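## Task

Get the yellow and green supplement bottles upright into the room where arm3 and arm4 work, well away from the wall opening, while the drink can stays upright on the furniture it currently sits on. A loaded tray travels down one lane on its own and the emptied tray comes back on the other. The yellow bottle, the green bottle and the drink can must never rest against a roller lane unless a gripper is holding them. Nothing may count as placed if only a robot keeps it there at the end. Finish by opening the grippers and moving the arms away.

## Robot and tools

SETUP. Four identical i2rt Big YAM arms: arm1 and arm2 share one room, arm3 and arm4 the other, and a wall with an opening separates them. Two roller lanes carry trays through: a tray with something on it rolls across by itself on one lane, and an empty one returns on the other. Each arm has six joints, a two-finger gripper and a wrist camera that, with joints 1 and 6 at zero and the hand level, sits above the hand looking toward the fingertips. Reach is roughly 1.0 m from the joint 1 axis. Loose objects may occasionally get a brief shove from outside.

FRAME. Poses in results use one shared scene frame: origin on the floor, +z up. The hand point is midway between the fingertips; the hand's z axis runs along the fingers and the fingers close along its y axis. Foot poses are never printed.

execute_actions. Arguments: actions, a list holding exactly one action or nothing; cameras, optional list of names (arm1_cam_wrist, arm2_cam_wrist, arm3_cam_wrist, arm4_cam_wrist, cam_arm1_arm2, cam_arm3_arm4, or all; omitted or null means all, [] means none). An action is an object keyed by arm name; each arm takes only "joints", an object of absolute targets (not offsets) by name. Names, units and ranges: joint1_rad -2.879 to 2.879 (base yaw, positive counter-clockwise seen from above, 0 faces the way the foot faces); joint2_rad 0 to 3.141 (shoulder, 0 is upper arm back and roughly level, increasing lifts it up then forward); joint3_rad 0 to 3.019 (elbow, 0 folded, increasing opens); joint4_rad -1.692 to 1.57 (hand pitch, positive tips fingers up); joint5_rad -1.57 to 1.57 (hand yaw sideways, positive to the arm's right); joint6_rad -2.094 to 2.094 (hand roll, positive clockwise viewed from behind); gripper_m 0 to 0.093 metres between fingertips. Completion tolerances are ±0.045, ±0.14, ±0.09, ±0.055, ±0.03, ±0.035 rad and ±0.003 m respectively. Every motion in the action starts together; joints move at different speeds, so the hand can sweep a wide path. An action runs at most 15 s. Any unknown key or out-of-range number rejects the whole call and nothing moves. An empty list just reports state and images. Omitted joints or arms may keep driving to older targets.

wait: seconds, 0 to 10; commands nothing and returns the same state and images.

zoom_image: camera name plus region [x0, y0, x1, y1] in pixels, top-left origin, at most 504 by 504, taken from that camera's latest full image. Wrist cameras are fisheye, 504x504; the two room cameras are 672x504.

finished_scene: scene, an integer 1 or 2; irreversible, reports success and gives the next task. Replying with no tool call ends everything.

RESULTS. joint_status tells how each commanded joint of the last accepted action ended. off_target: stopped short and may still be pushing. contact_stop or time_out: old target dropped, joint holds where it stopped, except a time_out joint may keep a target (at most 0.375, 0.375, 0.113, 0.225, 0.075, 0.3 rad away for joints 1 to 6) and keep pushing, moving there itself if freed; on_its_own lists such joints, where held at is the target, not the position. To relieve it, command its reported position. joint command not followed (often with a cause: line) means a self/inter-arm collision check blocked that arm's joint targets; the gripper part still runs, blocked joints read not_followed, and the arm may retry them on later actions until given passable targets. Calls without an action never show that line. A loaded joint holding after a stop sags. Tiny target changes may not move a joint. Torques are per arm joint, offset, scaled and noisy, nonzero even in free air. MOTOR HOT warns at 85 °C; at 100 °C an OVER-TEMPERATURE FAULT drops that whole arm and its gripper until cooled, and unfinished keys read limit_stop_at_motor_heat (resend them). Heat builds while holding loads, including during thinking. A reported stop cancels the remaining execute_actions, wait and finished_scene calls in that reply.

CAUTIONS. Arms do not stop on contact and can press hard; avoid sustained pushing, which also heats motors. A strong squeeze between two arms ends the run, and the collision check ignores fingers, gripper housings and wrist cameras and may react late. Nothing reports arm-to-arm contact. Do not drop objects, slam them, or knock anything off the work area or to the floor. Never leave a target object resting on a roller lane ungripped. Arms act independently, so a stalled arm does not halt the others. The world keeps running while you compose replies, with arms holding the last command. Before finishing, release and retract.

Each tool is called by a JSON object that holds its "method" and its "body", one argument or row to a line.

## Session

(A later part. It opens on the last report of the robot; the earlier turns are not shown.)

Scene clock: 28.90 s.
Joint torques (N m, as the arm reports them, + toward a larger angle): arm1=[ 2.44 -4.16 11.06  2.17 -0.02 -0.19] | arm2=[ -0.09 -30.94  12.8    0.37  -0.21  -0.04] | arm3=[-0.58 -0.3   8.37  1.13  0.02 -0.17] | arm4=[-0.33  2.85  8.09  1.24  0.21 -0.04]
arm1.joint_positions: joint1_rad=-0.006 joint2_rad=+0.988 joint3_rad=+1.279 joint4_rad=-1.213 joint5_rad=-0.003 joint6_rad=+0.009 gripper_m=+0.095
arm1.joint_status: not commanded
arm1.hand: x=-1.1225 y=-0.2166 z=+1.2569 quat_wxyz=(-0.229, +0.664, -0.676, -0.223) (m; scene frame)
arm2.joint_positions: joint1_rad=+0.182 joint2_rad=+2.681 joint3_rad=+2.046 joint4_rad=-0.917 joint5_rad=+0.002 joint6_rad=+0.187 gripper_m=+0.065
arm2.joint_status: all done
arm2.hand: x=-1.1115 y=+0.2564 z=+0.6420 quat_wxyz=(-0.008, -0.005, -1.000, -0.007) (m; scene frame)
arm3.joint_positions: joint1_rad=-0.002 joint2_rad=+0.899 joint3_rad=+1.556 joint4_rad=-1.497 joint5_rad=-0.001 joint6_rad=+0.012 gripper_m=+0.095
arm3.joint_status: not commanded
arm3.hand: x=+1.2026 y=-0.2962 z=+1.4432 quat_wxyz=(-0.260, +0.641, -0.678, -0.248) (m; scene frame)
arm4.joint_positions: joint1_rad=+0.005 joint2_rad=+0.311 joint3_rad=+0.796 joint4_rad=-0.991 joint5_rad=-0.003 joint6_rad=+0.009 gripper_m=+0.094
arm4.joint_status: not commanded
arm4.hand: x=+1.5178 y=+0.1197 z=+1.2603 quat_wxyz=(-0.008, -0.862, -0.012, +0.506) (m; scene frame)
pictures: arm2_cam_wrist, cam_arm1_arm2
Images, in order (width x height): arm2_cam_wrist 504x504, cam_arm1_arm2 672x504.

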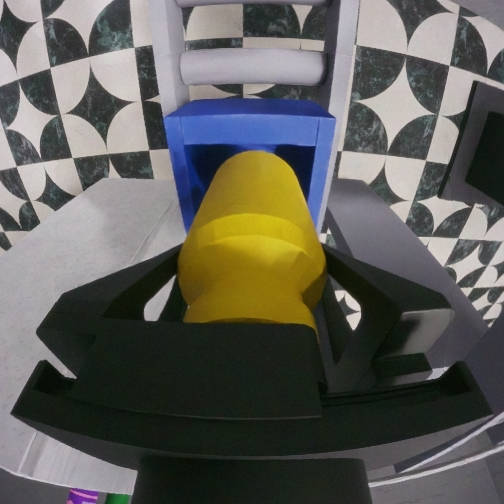

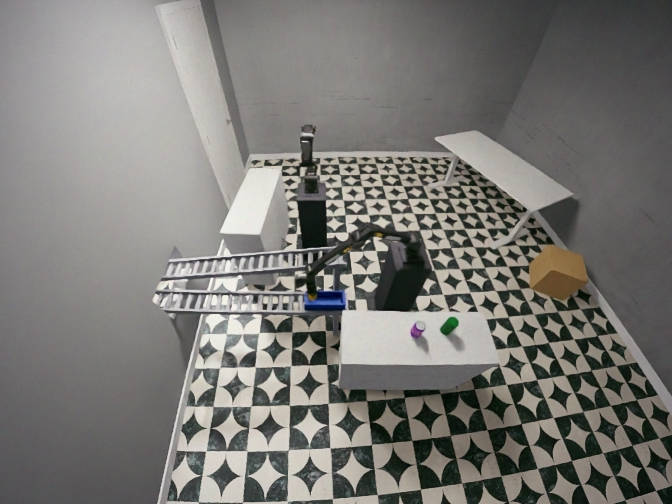

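{"method": "execute_actions", "body": {
  "actions": [
    {"arm2":{"joints":{"joint2_rad":2.715,"joint4_rad":-0.82}}}
  ],
  "cameras": ["arm2_cam_wrist"]
}}

Scene clock: 30.07 s.
Joint torques (N m, as the arm reports them, + toward a larger angle): arm1=[ 2.41 -4.2  11.07  2.17 -0.02 -0.19] | arm2=[  0.06 -26.6   11.99   0.5   -0.32  -0.04] | arm3=[-0.6  -0.33  8.38  1.14  0.03 -0.16] | arm4=[-0.3   2.88  8.08  1.23  0.21 -0.04]
arm1.joint_positions: joint1_rad=-0.006 joint2_rad=+0.988 joint3_rad=+1.279 joint4_rad=-1.213 joint5_rad=-0.003 joint6_rad=+0.009 gripper_m=+0.095
arm1.joint_status: not commanded
arm1.hand: x=-1.1225 y=-0.2166 z=+1.2569 quat_wxyz=(-0.229, +0.664, -0.676, -0.223) (m; scene frame)
arm2.joint_positions: joint1_rad=+0.182 joint2_rad=+2.700 joint3_rad=+2.053 joint4_rad=-0.839 joint5_rad=+0.005 joint6_rad=+0.187 gripper_m=+0.065
arm2.joint_status: all done
arm2.hand: x=-1.0961 y=+0.2588 z=+0.6326 quat_wxyz=(-0.041, -0.005, -0.999, -0.012) (m; scene frame)
arm3.joint_positions: joint1_rad=-0.002 joint2_rad=+0.899 joint3_rad=+1.556 joint4_rad=-1.497 joint5_rad=-0.001 joint6_rad=+0.012 gripper_m=+0.095
arm3.joint_status: not commanded
arm3.hand: x=+1.2026 y=-0.2962 z=+1.4432 quat_wxyz=(-0.260, +0.641, -0.678, -0.248) (m; scene frame)
arm4.joint_positions: joint1_rad=+0.005 joint2_rad=+0.311 joint3_rad=+0.796 joint4_rad=-0.991 joint5_rad=-0.003 joint6_rad=+0.009 gripper_m=+0.094
arm4.joint_status: not commanded
arm4.hand: x=+1.5178 y=+0.1197 z=+1.2603 quat_wxyz=(-0.008, -0.862, -0.012, +0.506) (m; scene frame)
pictures: arm2_cam_wrist
Images, in order (width x height): arm2_cam_wrist 504x504.

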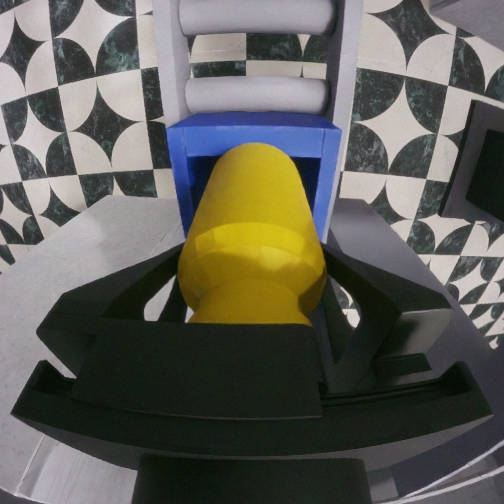

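Caught on the front rim. Back off.

{"method": "execute_actions", "body": {
  "actions": [
    {"arm2":{"joints":{"joint2_rad":2.65,"joint4_rad":-0.98}}}
  ],
  "cameras": ["arm2_cam_wrist"]
}}

{"method": "execute_actions", "body": {
  "actions": [
    {"arm2":{"joints":{"joint2_rad":2.70,"joint4_rad":-0.91}}}
  ],
  "cameras": ["arm2_cam_wrist"]
}}

Scene clock: 31.53 s.
Joint torques (N m, as the arm reports them, + toward a larger angle): arm1=[ 2.43 -4.23 11.07  2.17 -0.02 -0.19] | arm2=[ -0.12 -31.45  11.71  -0.96  -0.28  -0.04] | arm3=[-0.59 -0.34  8.37  1.14  0.02 -0.16] | arm4=[-0.27  2.81  8.09  1.23  0.22 -0.04]
arm1.joint_positions: joint1_rad=-0.006 joint2_rad=+0.988 joint3_rad=+1.279 joint4_rad=-1.213 joint5_rad=-0.003 joint6_rad=+0.009 gripper_m=+0.095
arm1.joint_status: not commanded
arm1.hand: x=-1.1225 y=-0.2166 z=+1.2569 quat_wxyz=(-0.229, +0.664, -0.676, -0.223) (m; scene frame)
arm2.joint_positions: joint1_rad=+0.182 joint2_rad=+2.697 joint3_rad=+2.053 joint4_rad=-0.964 joint5_rad=+0.004 joint6_rad=+0.187 gripper_m=+0.065
arm2.joint_status: all done
arm2.hand: x=-1.1255 y=+0.2536 z=+0.6335 quat_wxyz=(+0.020, -0.005, -1.000, -0.001) (m; scene frame)
arm3.joint_positions: joint1_rad=-0.002 joint2_rad=+0.899 joint3_rad=+1.556 joint4_rad=-1.497 joint5_rad=-0.001 joint6_rad=+0.012 gripper_m=+0.095
arm3.joint_status: not commanded
arm3.hand: x=+1.2026 y=-0.2962 z=+1.4432 quat_wxyz=(-0.260, +0.641, -0.678, -0.248) (m; scene frame)
arm4.joint_positions: joint1_rad=+0.005 joint2_rad=+0.311 joint3_rad=+0.796 joint4_rad=-0.991 joint5_rad=-0.003 joint6_rad=+0.009 gripper_m=+0.094
arm4.joint_status: not commanded
arm4.hand: x=+1.5178 y=+0.1197 z=+1.2603 quat_wxyz=(-0.008, -0.862, -0.012, +0.506) (m; scene frame)
pictures: arm2_cam_wrist
Images, in order (width x height): arm2_cam_wrist 504x504.

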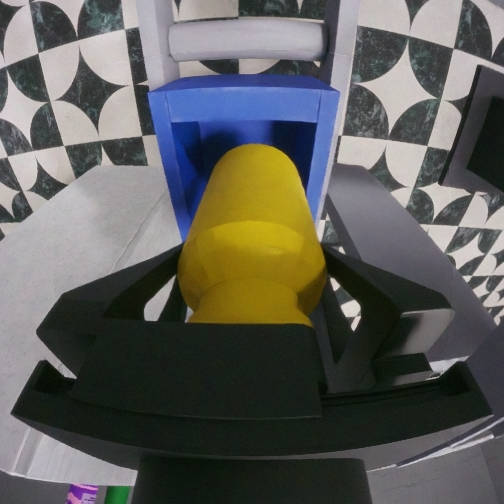

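Scene clock: 32.40 s.
Joint torques (N m, as the arm reports them, + toward a larger angle): arm1=[ 2.48 -4.24 11.07  2.17 -0.02 -0.19] | arm2=[  0.09 -28.78  11.59   0.3   -0.3   -0.04] | arm3=[-0.57 -0.33  8.37  1.14  0.02 -0.17] | arm4=[-0.28  2.82  8.1   1.25  0.21 -0.04]
arm1.joint_positions: joint1_rad=-0.006 joint2_rad=+0.988 joint3_rad=+1.279 joint4_rad=-1.213 joint5_rad=-0.003 joint6_rad=+0.009 gripper_m=+0.095
arm1.joint_status: not commanded
arm1.hand: x=-1.1225 y=-0.2166 z=+1.2569 quat_wxyz=(-0.229, +0.664, -0.676, -0.223) (m; scene frame)
arm2.joint_positions: joint1_rad=+0.182 joint2_rad=+2.718 joint3_rad=+2.053 joint4_rad=-0.928 joint5_rad=+0.004 joint6_rad=+0.187 gripper_m=+0.065
arm2.joint_status: all done
arm2.hand: x=-1.1246 y=+0.2540 z=+0.6192 quat_wxyz=(+0.012, -0.005, -1.000, -0.003) (m; scene frame)
arm3.joint_positions: joint1_rad=-0.002 joint2_rad=+0.899 joint3_rad=+1.556 joint4_rad=-1.497 joint5_rad=-0.001 joint6_rad=+0.012 gripper_m=+0.095
arm3.joint_status: not commanded
arm3.hand: x=+1.2026 y=-0.2962 z=+1.4432 quat_wxyz=(-0.260, +0.641, -0.678, -0.248) (m; scene frame)
arm4.joint_positions: joint1_rad=+0.005 joint2_rad=+0.311 joint3_rad=+0.796 joint4_rad=-0.991 joint5_rad=-0.003 joint6_rad=+0.009 gripper_m=+0.094
arm4.joint_status: not commanded
arm4.hand: x=+1.5178 y=+0.1197 z=+1.2603 quat_wxyz=(-0.008, -0.862, -0.012, +0.506) (m; scene frame)
pictures: arm2_cam_wrist
Images, in order (width x height): arm2_cam_wrist 504x504.

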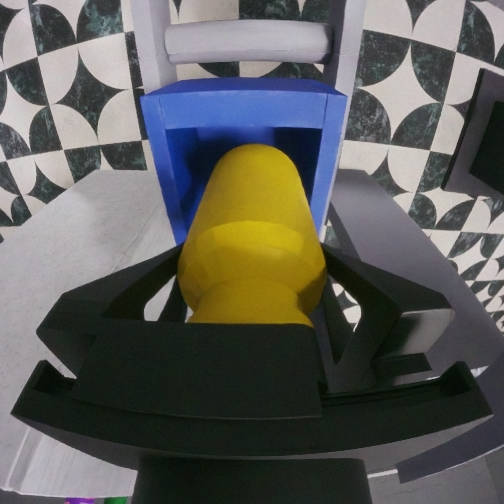

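{"method": "execute_actions", "body": {
  "actions": [
    {"arm2":{"joints":{"joint1_rad":0.198,"joint2_rad":2.74,"joint4_rad":-0.85}}}
  ],
  "cameras": ["arm2_cam_wrist","cam_arm1_arm2"]
}}

{"method": "zoom_image", "body": {
  "camera": "cam_arm1_arm2",
  "region": [280, 250, 370, 320]
}}

Scene clock: 33.93 s.
Joint torques (N m, as the arm reports them, + toward a larger angle): arm1=[ 2.45 -4.17 11.07  2.16 -0.02 -0.19] | arm2=[  0.27 -29.95  11.47   0.32  -0.3   -0.05] | arm3=[-0.6  -0.34  8.37  1.15  0.03 -0.17] | arm4=[-0.34  2.86  8.09  1.22  0.21 -0.04]
arm1.joint_positions: joint1_rad=-0.006 joint2_rad=+0.988 joint3_rad=+1.279 joint4_rad=-1.213 joint5_rad=-0.003 joint6_rad=+0.009 gripper_m=+0.095
arm1.joint_status: not commanded
arm1.hand: x=-1.1225 y=-0.2166 z=+1.2569 quat_wxyz=(-0.229, +0.664, -0.676, -0.223) (m; scene frame)
arm2.joint_positions: joint1_rad=+0.189 joint2_rad=+2.767 joint3_rad=+2.053 joint4_rad=-0.867 joint5_rad=+0.004 joint6_rad=+0.187 gripper_m=+0.065
arm2.joint_status: all done
arm2.hand: x=-1.1301 y=+0.2580 z=+0.5867 quat_wxyz=(+0.006, -0.001, -1.000, -0.004) (m; scene frame)
arm3.joint_positions: joint1_rad=-0.002 joint2_rad=+0.899 joint3_rad=+1.556 joint4_rad=-1.497 joint5_rad=-0.001 joint6_rad=+0.012 gripper_m=+0.095
arm3.joint_status: not commanded
arm3.hand: x=+1.2026 y=-0.2962 z=+1.4432 quat_wxyz=(-0.260, +0.641, -0.678, -0.248) (m; scene frame)
arm4.joint_positions: joint1_rad=+0.005 joint2_rad=+0.311 joint3_rad=+0.796 joint4_rad=-0.991 joint5_rad=-0.003 joint6_rad=+0.009 gripper_m=+0.094
arm4.joint_status: not commanded
arm4.hand: x=+1.5178 y=+0.1197 z=+1.2603 quat_wxyz=(-0.008, -0.862, -0.012, +0.506) (m; scene frame)
pictures: arm2_cam_wrist, cam_arm1_arm2
Images, in order (width x height): arm2_cam_wrist 504x504, cam_arm1_arm2 672x504.

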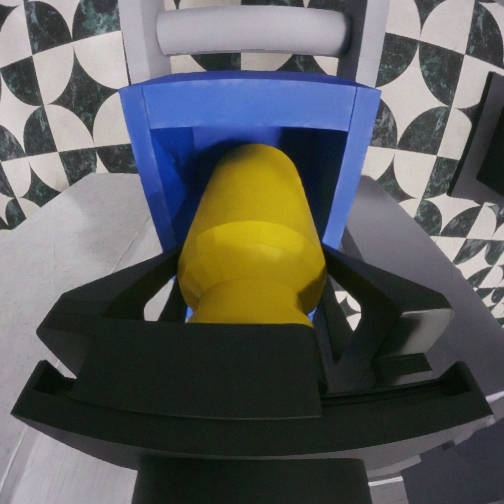

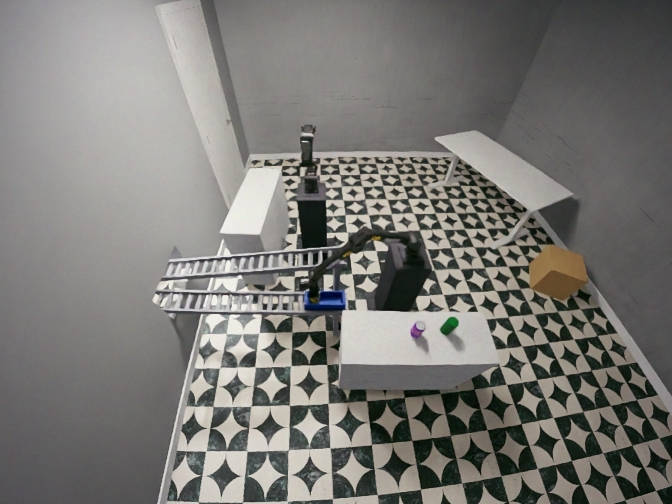

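Region (280, 250, 370, 320) of cam_arm1_arm2's 672x504 image, scaled by 5.600, with more detail than that image has.

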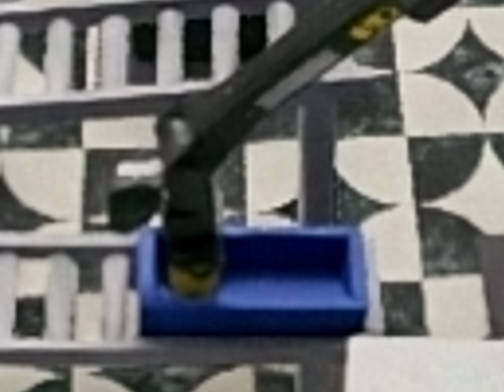

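{"method": "execute_actions", "body": {
  "actions": [
    {"arm2":{"joints":{"joint2_rad":2.775,"joint4_rad":-0.765}}}
  ],
  "cameras": ["arm2_cam_wrist"]
}}

{"method": "execute_actions", "body": {
  "actions": [
    {"arm2":{"joints":{"gripper_m":0.077}}}
  ],
  "cameras": ["arm2_cam_wrist"]
}}

{"method": "execute_actions", "body": {
  "actions": [
    {"arm2":{"joints":{"joint2_rad":2.55,"joint4_rad":-1.04}}}
  ],
  "cameras": ["arm2_cam_wrist"]
}}

Scene clock: 35.50 s.
Joint torques (N m, as the arm reports them, + toward a larger angle): arm1=[ 2.44 -4.22 11.05  2.16 -0.02 -0.19] | arm2=[  0.31 -28.87  11.27   0.5   -0.29  -0.06] | arm3=[-0.56 -0.32  8.37  1.13  0.02 -0.17] | arm4=[-0.33  2.82  8.09  1.19  0.21 -0.04]
arm1.joint_positions: joint1_rad=-0.006 joint2_rad=+0.988 joint3_rad=+1.279 joint4_rad=-1.213 joint5_rad=-0.003 joint6_rad=+0.009 gripper_m=+0.095
arm1.joint_status: not commanded
arm1.hand: x=-1.1225 y=-0.2166 z=+1.2569 quat_wxyz=(-0.229, +0.664, -0.676, -0.223) (m; scene frame)
arm2.joint_positions: joint1_rad=+0.189 joint2_rad=+2.795 joint3_rad=+2.053 joint4_rad=-0.785 joint5_rad=+0.004 joint6_rad=+0.187 gripper_m=+0.065
arm2.joint_status: all done
arm2.hand: x=-1.1223 y=+0.2597 z=+0.5682 quat_wxyz=(-0.020, -0.002, -1.000, -0.009) (m; scene frame)
arm3.joint_positions: joint1_rad=-0.002 joint2_rad=+0.899 joint3_rad=+1.556 joint4_rad=-1.497 joint5_rad=-0.001 joint6_rad=+0.012 gripper_m=+0.095
arm3.joint_status: not commanded
arm3.hand: x=+1.2026 y=-0.2962 z=+1.4432 quat_wxyz=(-0.260, +0.641, -0.678, -0.248) (m; scene frame)
arm4.joint_positions: joint1_rad=+0.005 joint2_rad=+0.311 joint3_rad=+0.796 joint4_rad=-0.991 joint5_rad=-0.003 joint6_rad=+0.009 gripper_m=+0.094
arm4.joint_status: not commanded
arm4.hand: x=+1.5178 y=+0.1197 z=+1.2603 quat_wxyz=(-0.008, -0.862, -0.012, +0.506) (m; scene frame)
pictures: arm2_cam_wrist
Images, in order (width x height): arm2_cam_wrist 504x504.

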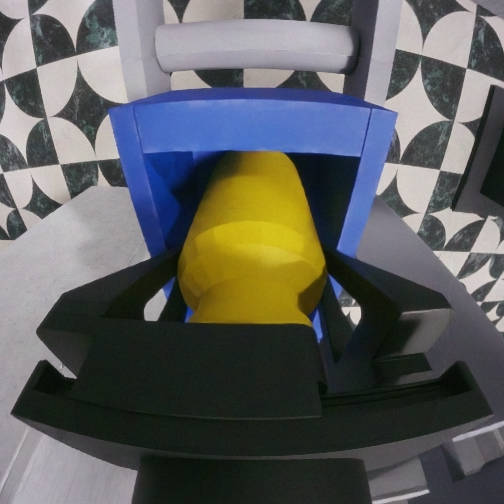

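Scene clock: 36.07 s.
Joint torques (N m, as the arm reports them, + toward a larger angle): arm1=[ 2.41 -4.19 11.07  2.17 -0.02 -0.19] | arm2=[  0.5  -29.14  11.17   0.49  -0.29  -0.06] | arm3=[-0.53 -0.35  8.38  1.13  0.02 -0.17] | arm4=[-0.35  2.81  8.09  1.24  0.21 -0.04]
arm1.joint_positions: joint1_rad=-0.006 joint2_rad=+0.988 joint3_rad=+1.279 joint4_rad=-1.213 joint5_rad=-0.003 joint6_rad=+0.009 gripper_m=+0.095
arm1.joint_status: not commanded
arm1.hand: x=-1.1225 y=-0.2166 z=+1.2569 quat_wxyz=(-0.229, +0.664, -0.676, -0.223) (m; scene frame)
arm2.joint_positions: joint1_rad=+0.189 joint2_rad=+2.795 joint3_rad=+2.053 joint4_rad=-0.783 joint5_rad=+0.004 joint6_rad=+0.187 gripper_m=+0.077
arm2.joint_status: all done
arm2.hand: x=-1.1216 y=+0.2598 z=+0.5685 quat_wxyz=(-0.022, -0.002, -1.000, -0.009) (m; scene frame)
arm3.joint_positions: joint1_rad=-0.002 joint2_rad=+0.899 joint3_rad=+1.556 joint4_rad=-1.497 joint5_rad=-0.001 joint6_rad=+0.012 gripper_m=+0.095
arm3.joint_status: not commanded
arm3.hand: x=+1.2026 y=-0.2962 z=+1.4432 quat_wxyz=(-0.260, +0.641, -0.678, -0.248) (m; scene frame)
arm4.joint_positions: joint1_rad=+0.005 joint2_rad=+0.311 joint3_rad=+0.796 joint4_rad=-0.991 joint5_rad=-0.003 joint6_rad=+0.009 gripper_m=+0.094
arm4.joint_status: not commanded
arm4.hand: x=+1.5178 y=+0.1197 z=+1.2603 quat_wxyz=(-0.008, -0.862, -0.012, +0.506) (m; scene frame)
pictures: arm2_cam_wrist
Images, in order (width x height): arm2_cam_wrist 504x504.

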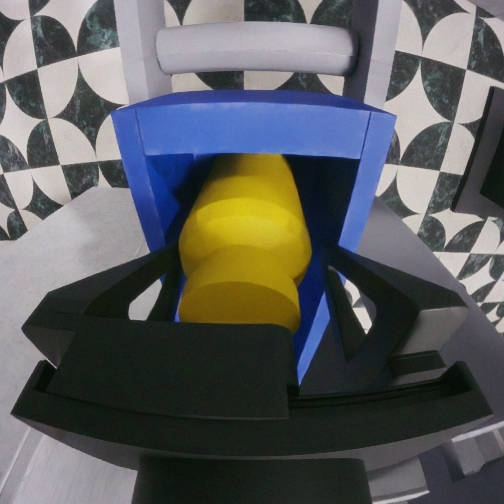

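Scene clock: 37.50 s.
Joint torques (N m, as the arm reports them, + toward a larger angle): arm1=[ 2.38 -4.2  11.07  2.18 -0.02 -0.19] | arm2=[  0.4  -29.45  10.45  -0.6   -0.29  -0.04] | arm3=[-0.58 -0.35  8.38  1.15  0.03 -0.17] | arm4=[-0.28  2.84  8.08  1.22  0.21 -0.04]
arm1.joint_positions: joint1_rad=-0.006 joint2_rad=+0.988 joint3_rad=+1.279 joint4_rad=-1.213 joint5_rad=-0.003 joint6_rad=+0.009 gripper_m=+0.095
arm1.joint_status: not commanded
arm1.hand: x=-1.1225 y=-0.2166 z=+1.2569 quat_wxyz=(-0.229, +0.664, -0.676, -0.223) (m; scene frame)
arm2.joint_positions: joint1_rad=+0.189 joint2_rad=+2.564 joint3_rad=+2.076 joint4_rad=-1.025 joint5_rad=+0.004 joint6_rad=+0.187 gripper_m=+0.077
arm2.joint_status: all done
arm2.hand: x=-1.0879 y=+0.2638 z=+0.7329 quat_wxyz=(-0.027, -0.002, -1.000, -0.010) (m; scene frame)
arm3.joint_positions: joint1_rad=-0.002 joint2_rad=+0.899 joint3_rad=+1.556 joint4_rad=-1.497 joint5_rad=-0.001 joint6_rad=+0.012 gripper_m=+0.095
arm3.joint_status: not commanded
arm3.hand: x=+1.2026 y=-0.2962 z=+1.4432 quat_wxyz=(-0.260, +0.641, -0.678, -0.248) (m; scene frame)
arm4.joint_positions: joint1_rad=+0.005 joint2_rad=+0.311 joint3_rad=+0.796 joint4_rad=-0.991 joint5_rad=-0.003 joint6_rad=+0.009 gripper_m=+0.094
arm4.joint_status: not commanded
arm4.hand: x=+1.5178 y=+0.1197 z=+1.2603 quat_wxyz=(-0.008, -0.862, -0.012, +0.506) (m; scene frame)
pictures: arm2_cam_wrist
Images, in order (width x height): arm2_cam_wrist 504x504.

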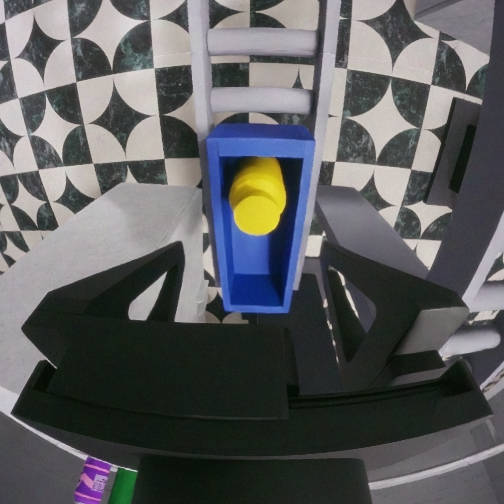

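{"method": "execute_actions", "body": {
  "actions": [
    {"arm2":{"joints":{"joint2_rad":1.77,"joint3_rad":1.40,"joint4_rad":-1.11,"gripper_m":0.093,"joint6_rad":0}}}
  ],
  "cameras": []
}}

{"method": "execute_actions", "body": {
  "actions": [
    {"arm2":{"joints":{"joint1_rad":1.8,"joint3_rad":1.31}}}
  ],
  "cameras": ["arm2_cam_wrist"]
}}

Scene clock: 40.13 s.
Joint torques (N m, as the arm reports them, + toward a larger angle): arm1=[ 2.43 -4.22 11.06  2.17 -0.02 -0.19] | arm2=[  0.05 -18.83   8.34  -0.58  -0.31  -0.04] | arm3=[-0.59 -0.36  8.36  1.13  0.02 -0.17] | arm4=[-0.36  2.76  8.08  1.24  0.21 -0.04]
arm1.joint_positions: joint1_rad=-0.006 joint2_rad=+0.988 joint3_rad=+1.279 joint4_rad=-1.213 joint5_rad=-0.003 joint6_rad=+0.009 gripper_m=+0.095
arm1.joint_status: not commanded
arm1.hand: x=-1.1225 y=-0.2166 z=+1.2569 quat_wxyz=(-0.229, +0.664, -0.676, -0.223) (m; scene frame)
arm2.joint_positions: joint1_rad=+0.189 joint2_rad=+1.775 joint3_rad=+1.405 joint4_rad=-1.097 joint5_rad=+0.004 joint6_rad=+0.017 gripper_m=+0.093
arm2.joint_status: all done
arm2.hand: x=-1.2651 y=+0.2273 z=+0.9820 quat_wxyz=(-0.051, +0.083, -0.995, -0.010) (m; scene frame)
arm3.joint_positions: joint1_rad=-0.002 joint2_rad=+0.899 joint3_rad=+1.556 joint4_rad=-1.497 joint5_rad=-0.001 joint6_rad=+0.012 gripper_m=+0.095
arm3.joint_status: not commanded
arm3.hand: x=+1.2026 y=-0.2962 z=+1.4432 quat_wxyz=(-0.260, +0.641, -0.678, -0.248) (m; scene frame)
arm4.joint_positions: joint1_rad=+0.005 joint2_rad=+0.311 joint3_rad=+0.796 joint4_rad=-0.991 joint5_rad=-0.003 joint6_rad=+0.009 gripper_m=+0.094
arm4.joint_status: not commanded
arm4.hand: x=+1.5178 y=+0.1197 z=+1.2603 quat_wxyz=(-0.008, -0.862, -0.012, +0.506) (m; scene frame)
pictures: none
No camera images: the call's "cameras" was empty. Leave "cameras" out to get every camera's image.

Scene clock: 42.00 s.
Joint torques (N m, as the arm reports them, + toward a larger angle): arm1=[ 2.41 -4.19 11.07  2.16 -0.02 -0.18] | arm2=[ -1.24 -19.08   8.26  -0.7   -0.16  -0.04] | arm3=[-0.56 -0.36  8.37  1.14  0.02 -0.17] | arm4=[-0.32  2.78  8.09  1.23  0.21 -0.04]
arm1.joint_positions: joint1_rad=-0.006 joint2_rad=+0.988 joint3_rad=+1.279 joint4_rad=-1.213 joint5_rad=-0.003 joint6_rad=+0.009 gripper_m=+0.095
arm1.joint_status: not commanded
arm1.hand: x=-1.1225 y=-0.2166 z=+1.2569 quat_wxyz=(-0.229, +0.664, -0.676, -0.223) (m; scene frame)
arm2.joint_positions: joint1_rad=+1.807 joint2_rad=+1.780 joint3_rad=+1.312 joint4_rad=-1.097 joint5_rad=+0.000 joint6_rad=+0.014 gripper_m=+0.093
arm2.joint_status: all done
arm2.hand: x=-1.9189 y=+0.6250 z=+0.9532 quat_wxyz=(-0.006, +0.779, -0.627, -0.008) (m; scene frame)
arm3.joint_positions: joint1_rad=-0.002 joint2_rad=+0.899 joint3_rad=+1.556 joint4_rad=-1.497 joint5_rad=-0.001 joint6_rad=+0.012 gripper_m=+0.095
arm3.joint_status: not commanded
arm3.hand: x=+1.2026 y=-0.2962 z=+1.4432 quat_wxyz=(-0.260, +0.641, -0.678, -0.248) (m; scene frame)
arm4.joint_positions: joint1_rad=+0.005 joint2_rad=+0.311 joint3_rad=+0.796 joint4_rad=-0.991 joint5_rad=-0.003 joint6_rad=+0.009 gripper_m=+0.094
arm4.joint_status: not commanded
arm4.hand: x=+1.5178 y=+0.1197 z=+1.2603 quat_wxyz=(-0.008, -0.862, -0.012, +0.506) (m; scene frame)
pictures: arm2_cam_wrist
Images, in order (width x height): arm2_cam_wrist 504x504.

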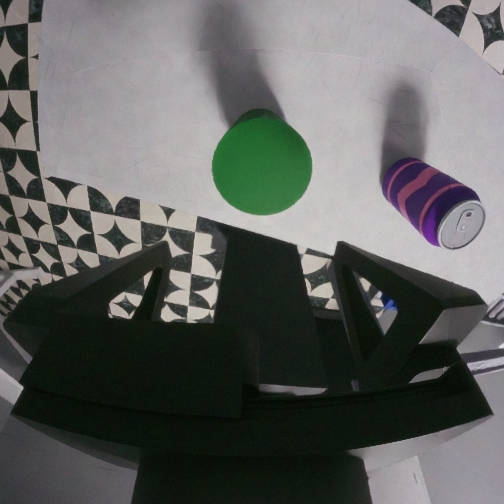

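{"method": "execute_actions", "body": {
  "actions": [
    {"arm2":{"joints":{"joint1_rad":1.79,"joint2_rad":1.945,"joint3_rad":1.40,"joint4_rad":-0.95}}}
  ],
  "cameras": ["arm2_cam_wrist"]
}}

Scene clock: 43.67 s.
Joint torques (N m, as the arm reports them, + toward a larger angle): arm1=[ 2.44 -4.2  11.07  2.17 -0.02 -0.19] | arm2=[ -1.52 -22.22  11.95   0.38  -0.14  -0.05] | arm3=[-0.56 -0.34  8.36  1.13  0.02 -0.17] | arm4=[-0.33  2.8   8.08  1.22  0.21 -0.04]
arm1.joint_positions: joint1_rad=-0.006 joint2_rad=+0.988 joint3_rad=+1.279 joint4_rad=-1.213 joint5_rad=-0.003 joint6_rad=+0.009 gripper_m=+0.095
arm1.joint_status: not commanded
arm1.hand: x=-1.1225 y=-0.2166 z=+1.2569 quat_wxyz=(-0.229, +0.664, -0.676, -0.223) (m; scene frame)
arm2.joint_positions: joint1_rad=+1.799 joint2_rad=+1.967 joint3_rad=+1.356 joint4_rad=-0.968 joint5_rad=+0.000 joint6_rad=+0.014 gripper_m=+0.093
arm2.joint_status: all done
arm2.hand: x=-1.9224 y=+0.6580 z=+0.8732 quat_wxyz=(-0.002, +0.777, -0.630, -0.002) (m; scene frame)
arm3.joint_positions: joint1_rad=-0.002 joint2_rad=+0.899 joint3_rad=+1.556 joint4_rad=-1.497 joint5_rad=-0.001 joint6_rad=+0.012 gripper_m=+0.095
arm3.joint_status: not commanded
arm3.hand: x=+1.2026 y=-0.2962 z=+1.4432 quat_wxyz=(-0.260, +0.641, -0.678, -0.248) (m; scene frame)
arm4.joint_positions: joint1_rad=+0.005 joint2_rad=+0.311 joint3_rad=+0.796 joint4_rad=-0.991 joint5_rad=-0.003 joint6_rad=+0.009 gripper_m=+0.094
arm4.joint_status: not commanded
arm4.hand: x=+1.5178 y=+0.1197 z=+1.2603 quat_wxyz=(-0.008, -0.862, -0.012, +0.506) (m; scene frame)
pictures: arm2_cam_wrist
Images, in order (width x height): arm2_cam_wrist 504x504.

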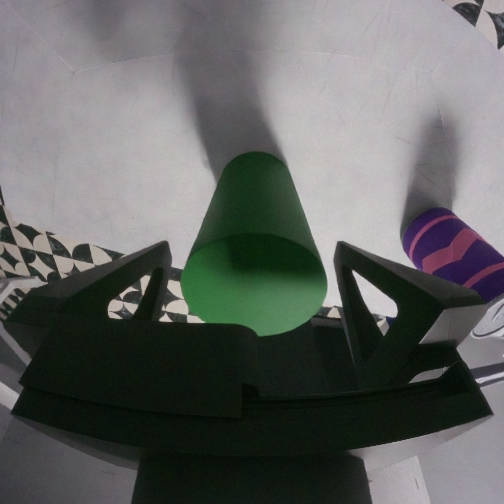

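{"method": "execute_actions", "body": {
  "actions": [
    {"arm2":{"joints":{"joint4_rad":-1.01,"gripper_m":0.04}}}
  ],
  "cameras": []
}}

{"method": "execute_actions", "body": {
  "actions": [
    {"arm2":{"joints":{"joint2_rad":1.7,"joint3_rad":1.55,"joint4_rad":-1.38}}}
  ],
  "cameras": ["arm2_cam_wrist"]
}}

{"method": "execute_actions", "body": {
  "actions": [
    {"arm2":{"joints":{"joint1_rad":0.225,"joint6_rad":0.22,"joint3_rad":1.65}}}
  ],
  "cameras": []
}}

{"method": "execute_actions", "body": {
  "actions": [
    {"arm2":{"joints":{"joint2_rad":2.36,"joint4_rad":-0.78}}}
  ],
  "cameras": ["arm2_cam_wrist","arm1_cam_wrist"]
}}

Scene clock: 45.70 s.
Joint torques (N m, as the arm reports them, + toward a larger angle): arm1=[ 2.41 -4.23 11.07  2.15 -0.02 -0.19] | arm2=[ -1.45 -22.14  11.91  -0.98  -0.15  -0.03] | arm3=[-0.6  -0.35  8.38  1.14  0.03 -0.17] | arm4=[-0.27  2.79  8.1   1.23  0.21 -0.04]
arm1.joint_positions: joint1_rad=-0.006 joint2_rad=+0.988 joint3_rad=+1.279 joint4_rad=-1.213 joint5_rad=-0.003 joint6_rad=+0.009 gripper_m=+0.095
arm1.joint_status: not commanded
arm1.hand: x=-1.1225 y=-0.2166 z=+1.2569 quat_wxyz=(-0.229, +0.664, -0.676, -0.223) (m; scene frame)
arm2.joint_positions: joint1_rad=+1.799 joint2_rad=+1.967 joint3_rad=+1.356 joint4_rad=-0.991 joint5_rad=+0.000 joint6_rad=+0.014 gripper_m=+0.065
arm2.joint_status: gripper_m off_target (ended at +0.065, target +0.040); the others done
arm2.hand: x=-1.9210 y=+0.6525 z=+0.8732 quat_wxyz=(+0.006, +0.777, -0.630, +0.007) (m; scene frame)
arm3.joint_positions: joint1_rad=-0.002 joint2_rad=+0.899 joint3_rad=+1.556 joint4_rad=-1.497 joint5_rad=-0.001 joint6_rad=+0.012 gripper_m=+0.095
arm3.joint_status: not commanded
arm3.hand: x=+1.2026 y=-0.2962 z=+1.4432 quat_wxyz=(-0.260, +0.641, -0.678, -0.248) (m; scene frame)
arm4.joint_positions: joint1_rad=+0.005 joint2_rad=+0.311 joint3_rad=+0.796 joint4_rad=-0.991 joint5_rad=-0.003 joint6_rad=+0.009 gripper_m=+0.094
arm4.joint_status: not commanded
arm4.hand: x=+1.5178 y=+0.1197 z=+1.2603 quat_wxyz=(-0.008, -0.862, -0.012, +0.506) (m; scene frame)
pictures: none
No camera images: the call's "cameras" was empty. Leave "cameras" out to get every camera's image.

Scene clock: 47.13 s.
Joint torques (N m, as the arm reports them, + toward a larger angle): arm1=[ 2.42 -4.23 11.07  2.16 -0.02 -0.19] | arm2=[ -1.59 -20.72  12.92  -0.81  -0.16  -0.02] | arm3=[-0.57 -0.28  8.37  1.16  0.02 -0.17] | arm4=[-0.32  2.76  8.1   1.23  0.22 -0.04]
arm1.joint_positions: joint1_rad=-0.006 joint2_rad=+0.988 joint3_rad=+1.279 joint4_rad=-1.213 joint5_rad=-0.003 joint6_rad=+0.009 gripper_m=+0.095
arm1.joint_status: not commanded
arm1.hand: x=-1.1225 y=-0.2166 z=+1.2569 quat_wxyz=(-0.229, +0.664, -0.676, -0.223) (m; scene frame)
arm2.joint_positions: joint1_rad=+1.799 joint2_rad=+1.729 joint3_rad=+1.511 joint4_rad=-1.365 joint5_rad=+0.000 joint6_rad=+0.014 gripper_m=+0.065
arm2.joint_status: all done
arm2.hand: x=-1.9167 y=+0.6336 z=+1.0498 quat_wxyz=(-0.001, +0.777, -0.630, -0.001) (m; scene frame)
arm3.joint_positions: joint1_rad=-0.002 joint2_rad=+0.899 joint3_rad=+1.556 joint4_rad=-1.497 joint5_rad=-0.001 joint6_rad=+0.012 gripper_m=+0.095
arm3.joint_status: not commanded
arm3.hand: x=+1.2026 y=-0.2962 z=+1.4432 quat_wxyz=(-0.260, +0.641, -0.678, -0.248) (m; scene frame)
arm4.joint_positions: joint1_rad=+0.005 joint2_rad=+0.311 joint3_rad=+0.796 joint4_rad=-0.991 joint5_rad=-0.003 joint6_rad=+0.009 gripper_m=+0.094
arm4.joint_status: not commanded
arm4.hand: x=+1.5178 y=+0.1197 z=+1.2603 quat_wxyz=(-0.008, -0.862, -0.012, +0.506) (m; scene frame)
pictures: arm2_cam_wrist
Images, in order (width x height): arm2_cam_wrist 504x504.

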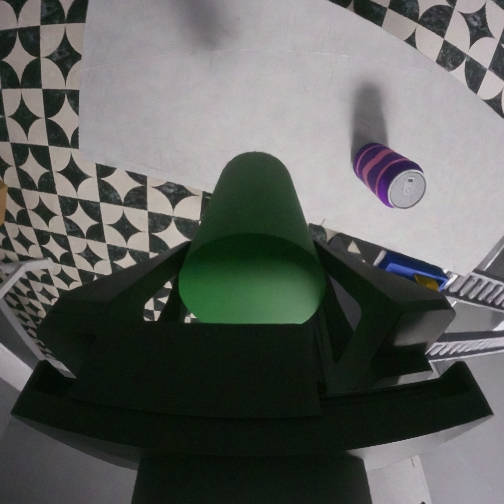

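Scene clock: 48.97 s.
Joint torques (N m, as the arm reports them, + toward a larger angle): arm1=[ 2.41 -4.23 11.07  2.17 -0.02 -0.19] | arm2=[ -0.41 -21.41  15.16  -0.62  -0.25   0.21] | arm3=[-0.56 -0.28  8.37  1.14  0.02 -0.17] | arm4=[-0.27  2.8   8.08  1.22  0.21 -0.04]
arm1.joint_positions: joint1_rad=-0.006 joint2_rad=+0.988 joint3_rad=+1.279 joint4_rad=-1.213 joint5_rad=-0.003 joint6_rad=+0.009 gripper_m=+0.095
arm1.joint_status: not commanded
arm1.hand: x=-1.1225 y=-0.2166 z=+1.2569 quat_wxyz=(-0.229, +0.664, -0.676, -0.223) (m; scene frame)
arm2.joint_positions: joint1_rad=+0.217 joint2_rad=+1.730 joint3_rad=+1.588 joint4_rad=-1.367 joint5_rad=+0.003 joint6_rad=+0.204 gripper_m=+0.065
arm2.joint_status: all done
arm2.hand: x=-1.2722 y=+0.2407 z=+1.0715 quat_wxyz=(-0.029, +0.004, -0.999, -0.012) (m; scene frame)
arm3.joint_positions: joint1_rad=-0.002 joint2_rad=+0.899 joint3_rad=+1.556 joint4_rad=-1.497 joint5_rad=-0.001 joint6_rad=+0.012 gripper_m=+0.095
arm3.joint_status: not commanded
arm3.hand: x=+1.2026 y=-0.2962 z=+1.4432 quat_wxyz=(-0.260, +0.641, -0.678, -0.248) (m; scene frame)
arm4.joint_positions: joint1_rad=+0.005 joint2_rad=+0.311 joint3_rad=+0.796 joint4_rad=-0.991 joint5_rad=-0.003 joint6_rad=+0.009 gripper_m=+0.094
arm4.joint_status: not commanded
arm4.hand: x=+1.5178 y=+0.1197 z=+1.2603 quat_wxyz=(-0.008, -0.862, -0.012, +0.506) (m; scene frame)
pictures: none
No camera images: the call's "cameras" was empty. Leave "cameras" out to get every camera's image.

Scene clock: 50.77 s.
Joint torques (N m, as the arm reports them, + toward a larger angle): arm1=[ 2.44 -4.13 11.07  2.15 -0.02 -0.19] | arm2=[ -0.01 -26.31   9.85   0.43  -0.27   0.2 ] | arm3=[-0.61 -0.38  8.37  1.13  0.02 -0.17] | arm4=[-0.21  2.82  8.11  1.21  0.21 -0.04]
arm1.joint_positions: joint1_rad=-0.006 joint2_rad=+0.988 joint3_rad=+1.279 joint4_rad=-1.213 joint5_rad=-0.003 joint6_rad=+0.009 gripper_m=+0.095
arm1.joint_status: not commanded
arm1.hand: x=-1.1225 y=-0.2166 z=+1.2569 quat_wxyz=(-0.229, +0.664, -0.676, -0.223) (m; scene frame)
arm2.joint_positions: joint1_rad=+0.217 joint2_rad=+2.385 joint3_rad=+1.615 joint4_rad=-0.795 joint5_rad=+0.003 joint6_rad=+0.204 gripper_m=+0.065
arm2.joint_status: all done
arm2.hand: x=-1.1981 y=+0.2618 z=+0.7061 quat_wxyz=(-0.001, +0.004, -1.000, -0.006) (m; scene frame)
arm3.joint_positions: joint1_rad=-0.002 joint2_rad=+0.899 joint3_rad=+1.556 joint4_rad=-1.497 joint5_rad=-0.001 joint6_rad=+0.012 gripper_m=+0.095
arm3.joint_status: not commanded
arm3.hand: x=+1.2026 y=-0.2962 z=+1.4432 quat_wxyz=(-0.260, +0.641, -0.678, -0.248) (m; scene frame)
arm4.joint_positions: joint1_rad=+0.005 joint2_rad=+0.311 joint3_rad=+0.796 joint4_rad=-0.991 joint5_rad=-0.003 joint6_rad=+0.009 gripper_m=+0.094
arm4.joint_status: not commanded
arm4.hand: x=+1.5178 y=+0.1197 z=+1.2603 quat_wxyz=(-0.008, -0.862, -0.012, +0.506) (m; scene frame)
pictures: arm1_cam_wrist, arm2_cam_wrist
Images, in order (width x height): arm1_cam_wrist 504x504, arm2_cam_wrist 504x504.

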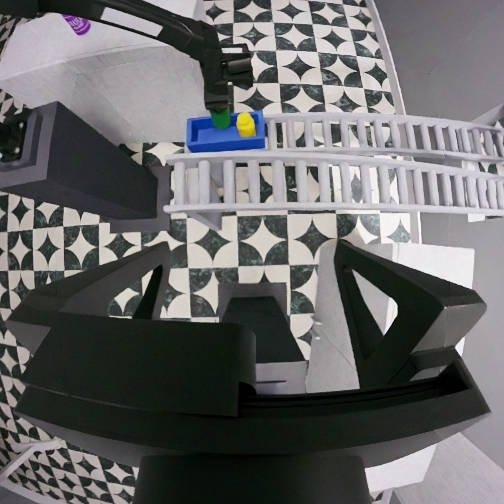

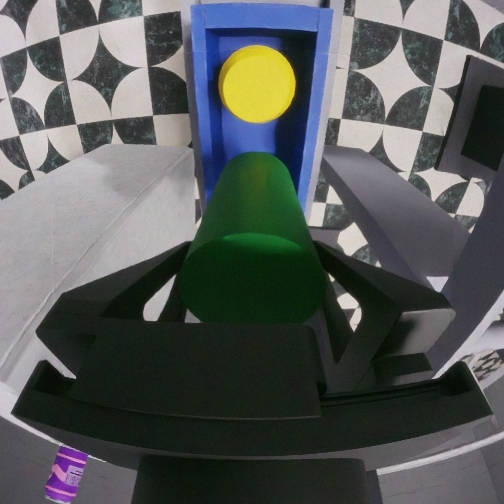

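Just lowering q2 drifts back ~.025; fine.

{"method": "execute_actions", "body": {
  "actions": [
    {"arm2":{"joints":{"joint2_rad":2.47,"joint4_rad":-0.69}}}
  ],
  "cameras": ["arm2_cam_wrist"]
}}

{"method": "execute_actions", "body": {
  "actions": [
    {"arm2":{"joints":{"joint2_rad":2.575,"joint4_rad":-0.56}}}
  ],
  "cameras": ["arm2_cam_wrist"]
}}

Scene clock: 52.43 s.
Joint torques (N m, as the arm reports them, + toward a larger angle): arm1=[ 2.4  -4.23 11.06  2.17 -0.02 -0.19] | arm2=[ -0.06 -28.3    8.92   0.23  -0.26   0.2 ] | arm3=[-0.59 -0.36  8.37  1.14  0.02 -0.17] | arm4=[-0.4   2.81  8.1   1.21  0.21 -0.04]
arm1.joint_positions: joint1_rad=-0.006 joint2_rad=+0.988 joint3_rad=+1.279 joint4_rad=-1.213 joint5_rad=-0.003 joint6_rad=+0.009 gripper_m=+0.095
arm1.joint_status: not commanded
arm1.hand: x=-1.1225 y=-0.2166 z=+1.2569 quat_wxyz=(-0.229, +0.664, -0.676, -0.223) (m; scene frame)
arm2.joint_positions: joint1_rad=+0.217 joint2_rad=+2.512 joint3_rad=+1.615 joint4_rad=-0.705 joint5_rad=+0.003 joint6_rad=+0.204 gripper_m=+0.065
arm2.joint_status: all done
arm2.hand: x=-1.2189 y=+0.2584 z=+0.6311 quat_wxyz=(+0.017, +0.004, -1.000, -0.002) (m; scene frame)
arm3.joint_positions: joint1_rad=-0.002 joint2_rad=+0.899 joint3_rad=+1.556 joint4_rad=-1.497 joint5_rad=-0.001 joint6_rad=+0.012 gripper_m=+0.095
arm3.joint_status: not commanded
arm3.hand: x=+1.2026 y=-0.2962 z=+1.4432 quat_wxyz=(-0.260, +0.641, -0.678, -0.248) (m; scene frame)
arm4.joint_positions: joint1_rad=+0.005 joint2_rad=+0.311 joint3_rad=+0.796 joint4_rad=-0.991 joint5_rad=-0.003 joint6_rad=+0.009 gripper_m=+0.094
arm4.joint_status: not commanded
arm4.hand: x=+1.5178 y=+0.1197 z=+1.2603 quat_wxyz=(-0.008, -0.862, -0.012, +0.506) (m; scene frame)
pictures: arm2_cam_wrist
Images, in order (width x height): arm2_cam_wrist 504x504.

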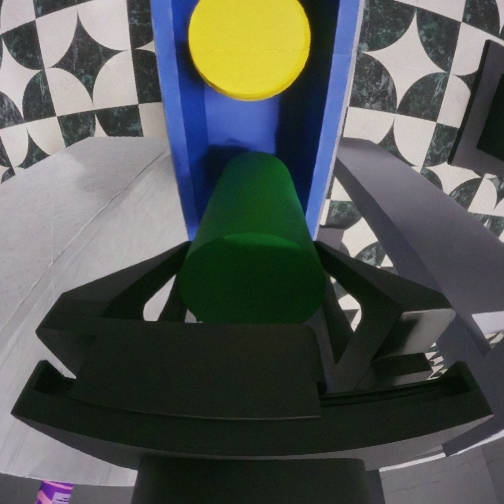

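Scene clock: 53.40 s.
Joint torques (N m, as the arm reports them, + toward a larger angle): arm1=[ 2.47 -4.2  11.07  2.17 -0.02 -0.19] | arm2=[  0.19 -26.78   8.13   0.15  -0.24   0.19] | arm3=[-0.61 -0.37  8.37  1.13  0.02 -0.17] | arm4=[-0.39  2.87  8.09  1.23  0.22 -0.04]
arm1.joint_positions: joint1_rad=-0.006 joint2_rad=+0.988 joint3_rad=+1.279 joint4_rad=-1.213 joint5_rad=-0.003 joint6_rad=+0.009 gripper_m=+0.095
arm1.joint_status: not commanded
arm1.hand: x=-1.1225 y=-0.2166 z=+1.2569 quat_wxyz=(-0.229, +0.664, -0.676, -0.223) (m; scene frame)
arm2.joint_positions: joint1_rad=+0.217 joint2_rad=+2.605 joint3_rad=+1.617 joint4_rad=-0.574 joint5_rad=+0.003 joint6_rad=+0.205 gripper_m=+0.065
arm2.joint_status: all done
arm2.hand: x=-1.2230 y=+0.2584 z=+0.5779 quat_wxyz=(-0.003, +0.003, -1.000, -0.006) (m; scene frame)
arm3.joint_positions: joint1_rad=-0.002 joint2_rad=+0.899 joint3_rad=+1.556 joint4_rad=-1.497 joint5_rad=-0.001 joint6_rad=+0.012 gripper_m=+0.095
arm3.joint_status: not commanded
arm3.hand: x=+1.2026 y=-0.2962 z=+1.4432 quat_wxyz=(-0.260, +0.641, -0.678, -0.248) (m; scene frame)
arm4.joint_positions: joint1_rad=+0.005 joint2_rad=+0.311 joint3_rad=+0.796 joint4_rad=-0.991 joint5_rad=-0.003 joint6_rad=+0.009 gripper_m=+0.094
arm4.joint_status: not commanded
arm4.hand: x=+1.5178 y=+0.1197 z=+1.2603 quat_wxyz=(-0.008, -0.862, -0.012, +0.506) (m; scene frame)
pictures: arm2_cam_wrist
Images, in order (width x height): arm2_cam_wrist 504x504.

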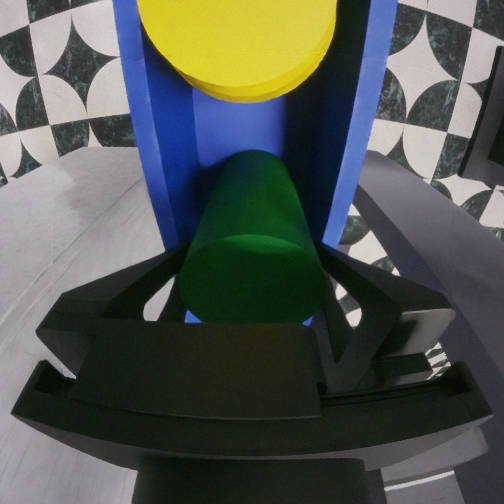

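{"method": "execute_actions", "body": {
  "actions": [
    {"arm2":{"joints":{"gripper_m":0.085}}}
  ],
  "cameras": []
}}

{"method": "execute_actions", "body": {
  "actions": [
    {"arm2":{"joints":{"joint2_rad":2.44,"joint4_rad":-0.74}}}
  ],
  "cameras": []
}}

{"method": "execute_actions", "body": {
  "actions": [
    {"arm2":{"joints":{"joint1_rad":0.29,"joint2_rad":2.56,"joint3_rad":1.84,"joint6_rad":0.29,"gripper_m":0.04}}}
  ],
  "cameras": ["arm2_cam_wrist","cam_arm1_arm2"]
}}

Scene clock: 55.47 s.
Joint torques (N m, as the arm reports them, + toward a larger angle): arm1=[ 2.43 -4.21 11.06  2.16 -0.02 -0.19] | arm2=[  0.34 -26.8    8.06   0.27  -0.24   0.19] | arm3=[-0.63 -0.34  8.37  1.14  0.02 -0.17] | arm4=[-0.27  2.78  8.1   1.24  0.21 -0.04]
arm1.joint_positions: joint1_rad=-0.006 joint2_rad=+0.988 joint3_rad=+1.279 joint4_rad=-1.213 joint5_rad=-0.003 joint6_rad=+0.009 gripper_m=+0.095
arm1.joint_status: not commanded
arm1.hand: x=-1.1225 y=-0.2166 z=+1.2569 quat_wxyz=(-0.229, +0.664, -0.676, -0.223) (m; scene frame)
arm2.joint_positions: joint1_rad=+0.217 joint2_rad=+2.603 joint3_rad=+1.617 joint4_rad=-0.574 joint5_rad=+0.003 joint6_rad=+0.205 gripper_m=+0.085
arm2.joint_status: all done
arm2.hand: x=-1.2220 y=+0.2586 z=+0.5793 quat_wxyz=(-0.004, +0.003, -1.000, -0.007) (m; scene frame)
arm3.joint_positions: joint1_rad=-0.002 joint2_rad=+0.899 joint3_rad=+1.556 joint4_rad=-1.497 joint5_rad=-0.001 joint6_rad=+0.012 gripper_m=+0.095
arm3.joint_status: not commanded
arm3.hand: x=+1.2026 y=-0.2962 z=+1.4432 quat_wxyz=(-0.260, +0.641, -0.678, -0.248) (m; scene frame)
arm4.joint_positions: joint1_rad=+0.005 joint2_rad=+0.311 joint3_rad=+0.796 joint4_rad=-0.991 joint5_rad=-0.003 joint6_rad=+0.009 gripper_m=+0.094
arm4.joint_status: not commanded
arm4.hand: x=+1.5178 y=+0.1197 z=+1.2603 quat_wxyz=(-0.008, -0.862, -0.012, +0.506) (m; scene frame)
pictures: none
No camera images: the call's "cameras" was empty. Leave "cameras" out to get every camera's image.

Scene clock: 56.67 s.
Joint torques (N m, as the arm reports them, + toward a larger angle): arm1=[ 2.42 -4.22 11.08  2.17 -0.02 -0.19] | arm2=[  0.15 -24.71   8.88  -0.74  -0.24   0.21] | arm3=[-0.63 -0.36  8.36  1.14  0.03 -0.17] | arm4=[-0.27  2.79  8.07  1.22  0.21 -0.04]
arm1.joint_positions: joint1_rad=-0.006 joint2_rad=+0.988 joint3_rad=+1.279 joint4_rad=-1.213 joint5_rad=-0.003 joint6_rad=+0.009 gripper_m=+0.095
arm1.joint_status: not commanded
arm1.hand: x=-1.1225 y=-0.2166 z=+1.2569 quat_wxyz=(-0.229, +0.664, -0.676, -0.223) (m; scene frame)
arm2.joint_positions: joint1_rad=+0.217 joint2_rad=+2.442 joint3_rad=+1.623 joint4_rad=-0.725 joint5_rad=+0.003 joint6_rad=+0.205 gripper_m=+0.085
arm2.joint_status: all done
arm2.hand: x=-1.1948 y=+0.2631 z=+0.6749 quat_wxyz=(-0.012, +0.003, -1.000, -0.008) (m; scene frame)
arm3.joint_positions: joint1_rad=-0.002 joint2_rad=+0.899 joint3_rad=+1.556 joint4_rad=-1.497 joint5_rad=-0.001 joint6_rad=+0.012 gripper_m=+0.095
arm3.joint_status: not commanded
arm3.hand: x=+1.2026 y=-0.2962 z=+1.4432 quat_wxyz=(-0.260, +0.641, -0.678, -0.248) (m; scene frame)
arm4.joint_positions: joint1_rad=+0.005 joint2_rad=+0.311 joint3_rad=+0.796 joint4_rad=-0.991 joint5_rad=-0.003 joint6_rad=+0.009 gripper_m=+0.094
arm4.joint_status: not commanded
arm4.hand: x=+1.5178 y=+0.1197 z=+1.2603 quat_wxyz=(-0.008, -0.862, -0.012, +0.506) (m; scene frame)
pictures: none
No camera images: the call's "cameras" was empty. Leave "cameras" out to get every camera's image.

Scene clock: 57.70 s.
Joint torques (N m, as the arm reports them, + toward a larger angle): arm1=[ 2.4  -4.21 11.07  2.17 -0.02 -0.19] | arm2=[ -0.87 -27.89  11.18  -0.69  -0.22   0.23] | arm3=[-0.6  -0.32  8.38  1.14  0.03 -0.17] | arm4=[-0.28  2.85  8.1   1.24  0.21 -0.04]
arm1.joint_positions: joint1_rad=-0.006 joint2_rad=+0.988 joint3_rad=+1.279 joint4_rad=-1.213 joint5_rad=-0.003 joint6_rad=+0.009 gripper_m=+0.095
arm1.joint_status: not commanded
arm1.hand: x=-1.1225 y=-0.2166 z=+1.2569 quat_wxyz=(-0.229, +0.664, -0.676, -0.223) (m; scene frame)
arm2.joint_positions: joint1_rad=+0.298 joint2_rad=+2.578 joint3_rad=+1.792 joint4_rad=-0.727 joint5_rad=+0.002 joint6_rad=+0.273 gripper_m=+0.040
arm2.joint_status: all done
arm2.hand: x=-1.1696 y=+0.3238 z=+0.6375 quat_wxyz=(-0.027, +0.010, -1.000, -0.014) (m; scene frame)
arm3.joint_positions: joint1_rad=-0.002 joint2_rad=+0.899 joint3_rad=+1.556 joint4_rad=-1.497 joint5_rad=-0.001 joint6_rad=+0.012 gripper_m=+0.095
arm3.joint_status: not commanded
arm3.hand: x=+1.2026 y=-0.2962 z=+1.4432 quat_wxyz=(-0.260, +0.641, -0.678, -0.248) (m; scene frame)
arm4.joint_positions: joint1_rad=+0.005 joint2_rad=+0.311 joint3_rad=+0.796 joint4_rad=-0.991 joint5_rad=-0.003 joint6_rad=+0.009 gripper_m=+0.094
arm4.joint_status: not commanded
arm4.hand: x=+1.5178 y=+0.1197 z=+1.2603 quat_wxyz=(-0.008, -0.862, -0.012, +0.506) (m; scene frame)
pictures: arm2_cam_wrist, cam_arm1_arm2
Images, in order (width x height): arm2_cam_wrist 504x504, cam_arm1_arm2 672x504.

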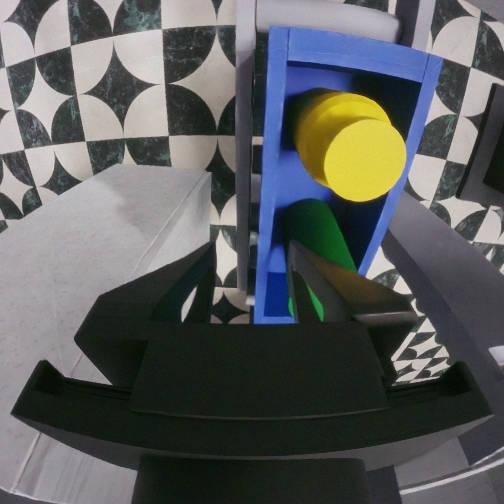

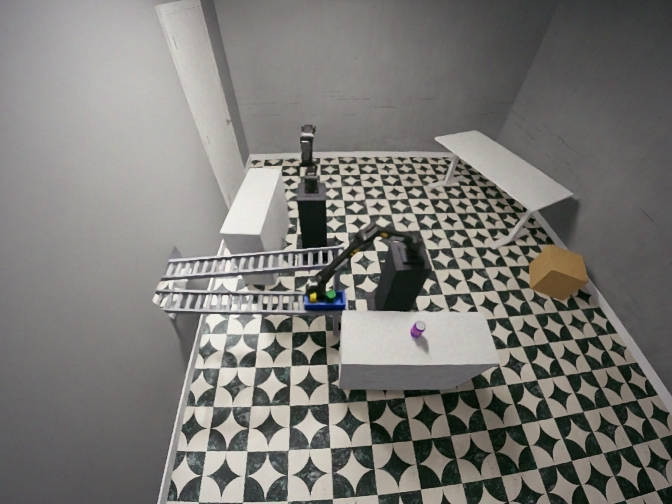

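{"method": "execute_actions", "body": {
  "actions": [
    {"arm2":{"joints":{"joint1_rad":0.275,"joint2_rad":2.64,"joint4_rad":-0.62}}}
  ],
  "cameras": ["arm2_cam_wrist"]
}}

{"method": "execute_actions", "body": {
  "actions": [
    {"arm2":{"joints":{"joint2_rad":2.72,"joint4_rad":-0.49}}}
  ],
  "cameras": ["arm2_cam_wrist","cam_arm1_arm2"]
}}

{"method": "zoom_image", "body": {
  "camera": "cam_arm1_arm2",
  "region": [280, 250, 370, 320]
}}

Scene clock: 61.80 s.
Joint torques (N m, as the arm reports them, + toward a larger angle): arm1=[ 2.36 -4.24 11.07  2.16 -0.02 -0.19] | arm2=[ -0.87 -27.55   9.94   0.57  -0.22   0.21] | arm3=[-0.58 -0.34  8.36  1.13  0.02 -0.17] | arm4=[-0.31  2.76  8.09  1.22  0.22 -0.03]
arm1.joint_positions: joint1_rad=-0.006 joint2_rad=+0.988 joint3_rad=+1.279 joint4_rad=-1.213 joint5_rad=-0.003 joint6_rad=+0.009 gripper_m=+0.095
arm1.joint_status: not commanded
arm1.hand: x=-1.1225 y=-0.2166 z=+1.2569 quat_wxyz=(-0.229, +0.664, -0.676, -0.223) (m; scene frame)
arm2.joint_positions: joint1_rad=+0.281 joint2_rad=+2.657 joint3_rad=+1.802 joint4_rad=-0.639 joint5_rad=+0.002 joint6_rad=+0.274 gripper_m=+0.040
arm2.joint_status: all done
arm2.hand: x=-1.1709 y=+0.3121 z=+0.5909 quat_wxyz=(-0.036, +0.001, -0.999, -0.016) (m; scene frame)
arm3.joint_positions: joint1_rad=-0.002 joint2_rad=+0.899 joint3_rad=+1.556 joint4_rad=-1.497 joint5_rad=-0.001 joint6_rad=+0.012 gripper_m=+0.095
arm3.joint_status: not commanded
arm3.hand: x=+1.2026 y=-0.2962 z=+1.4432 quat_wxyz=(-0.260, +0.641, -0.678, -0.248) (m; scene frame)
arm4.joint_positions: joint1_rad=+0.005 joint2_rad=+0.311 joint3_rad=+0.796 joint4_rad=-0.991 joint5_rad=-0.003 joint6_rad=+0.009 gripper_m=+0.094
arm4.joint_status: not commanded
arm4.hand: x=+1.5178 y=+0.1197 z=+1.2603 quat_wxyz=(-0.008, -0.862, -0.012, +0.506) (m; scene frame)
pictures: arm2_cam_wrist
Images, in order (width x height): arm2_cam_wrist 504x504.

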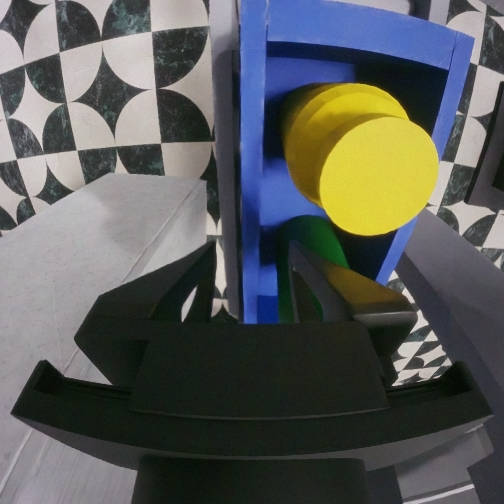

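Scene clock: 62.77 s.
Joint torques (N m, as the arm reports them, + toward a larger angle): arm1=[ 2.45 -4.22 11.08  2.16 -0.02 -0.19] | arm2=[ -0.75 -26.8    8.97   0.66  -0.21   0.23] | arm3=[-0.56 -0.38  8.36  1.14  0.02 -0.17] | arm4=[-0.37  2.72  8.09  1.21  0.21 -0.03]
arm1.joint_positions: joint1_rad=-0.006 joint2_rad=+0.988 joint3_rad=+1.279 joint4_rad=-1.213 joint5_rad=-0.003 joint6_rad=+0.009 gripper_m=+0.095
arm1.joint_status: not commanded
arm1.hand: x=-1.1225 y=-0.2166 z=+1.2569 quat_wxyz=(-0.229, +0.664, -0.676, -0.223) (m; scene frame)
arm2.joint_positions: joint1_rad=+0.281 joint2_rad=+2.733 joint3_rad=+1.805 joint4_rad=-0.510 joint5_rad=+0.002 joint6_rad=+0.274 gripper_m=+0.040
arm2.joint_status: all done
arm2.hand: x=-1.1715 y=+0.3126 z=+0.5464 quat_wxyz=(-0.062, +0.000, -0.998, -0.024) (m; scene frame)
arm3.joint_positions: joint1_rad=-0.002 joint2_rad=+0.899 joint3_rad=+1.556 joint4_rad=-1.497 joint5_rad=-0.001 joint6_rad=+0.012 gripper_m=+0.095
arm3.joint_status: not commanded
arm3.hand: x=+1.2026 y=-0.2962 z=+1.4432 quat_wxyz=(-0.260, +0.641, -0.678, -0.248) (m; scene frame)
arm4.joint_positions: joint1_rad=+0.005 joint2_rad=+0.311 joint3_rad=+0.796 joint4_rad=-0.991 joint5_rad=-0.003 joint6_rad=+0.009 gripper_m=+0.094
arm4.joint_status: not commanded
arm4.hand: x=+1.5178 y=+0.1197 z=+1.2603 quat_wxyz=(-0.008, -0.862, -0.012, +0.506) (m; scene frame)
pictures: arm2_cam_wrist, cam_arm1_arm2
Images, in order (width x height): arm2_cam_wrist 504x504, cam_arm1_arm2 672x504.

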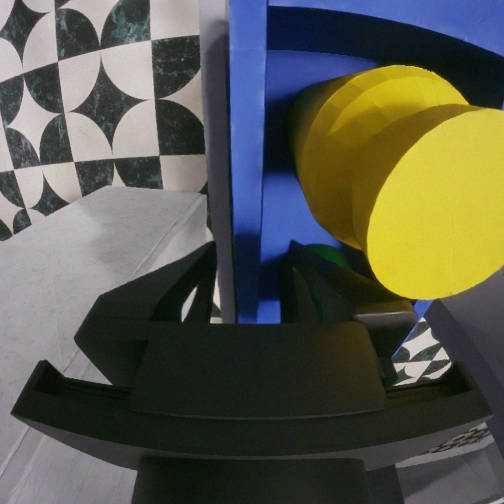

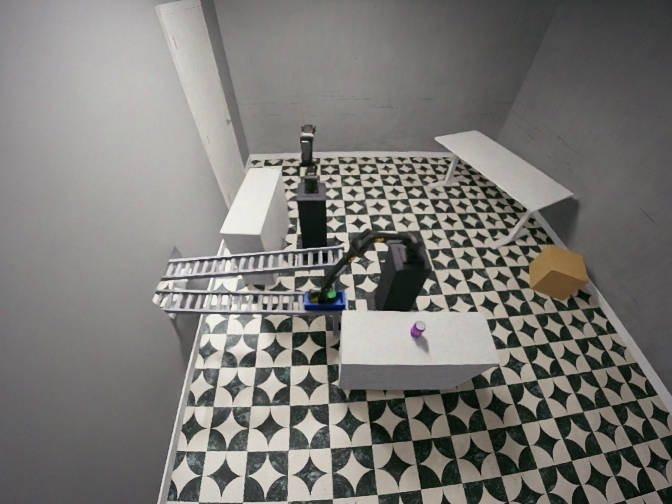

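Region (280, 250, 370, 320) of cam_arm1_arm2's 672x504 image, scaled by 5.600, with more detail than that image has.

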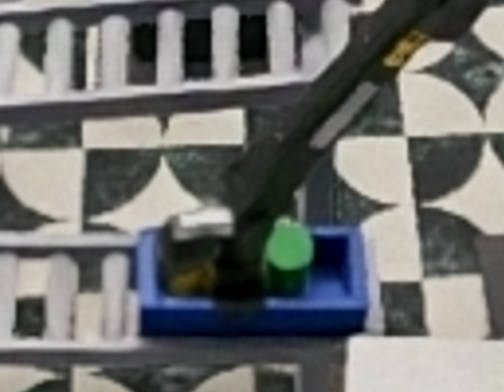

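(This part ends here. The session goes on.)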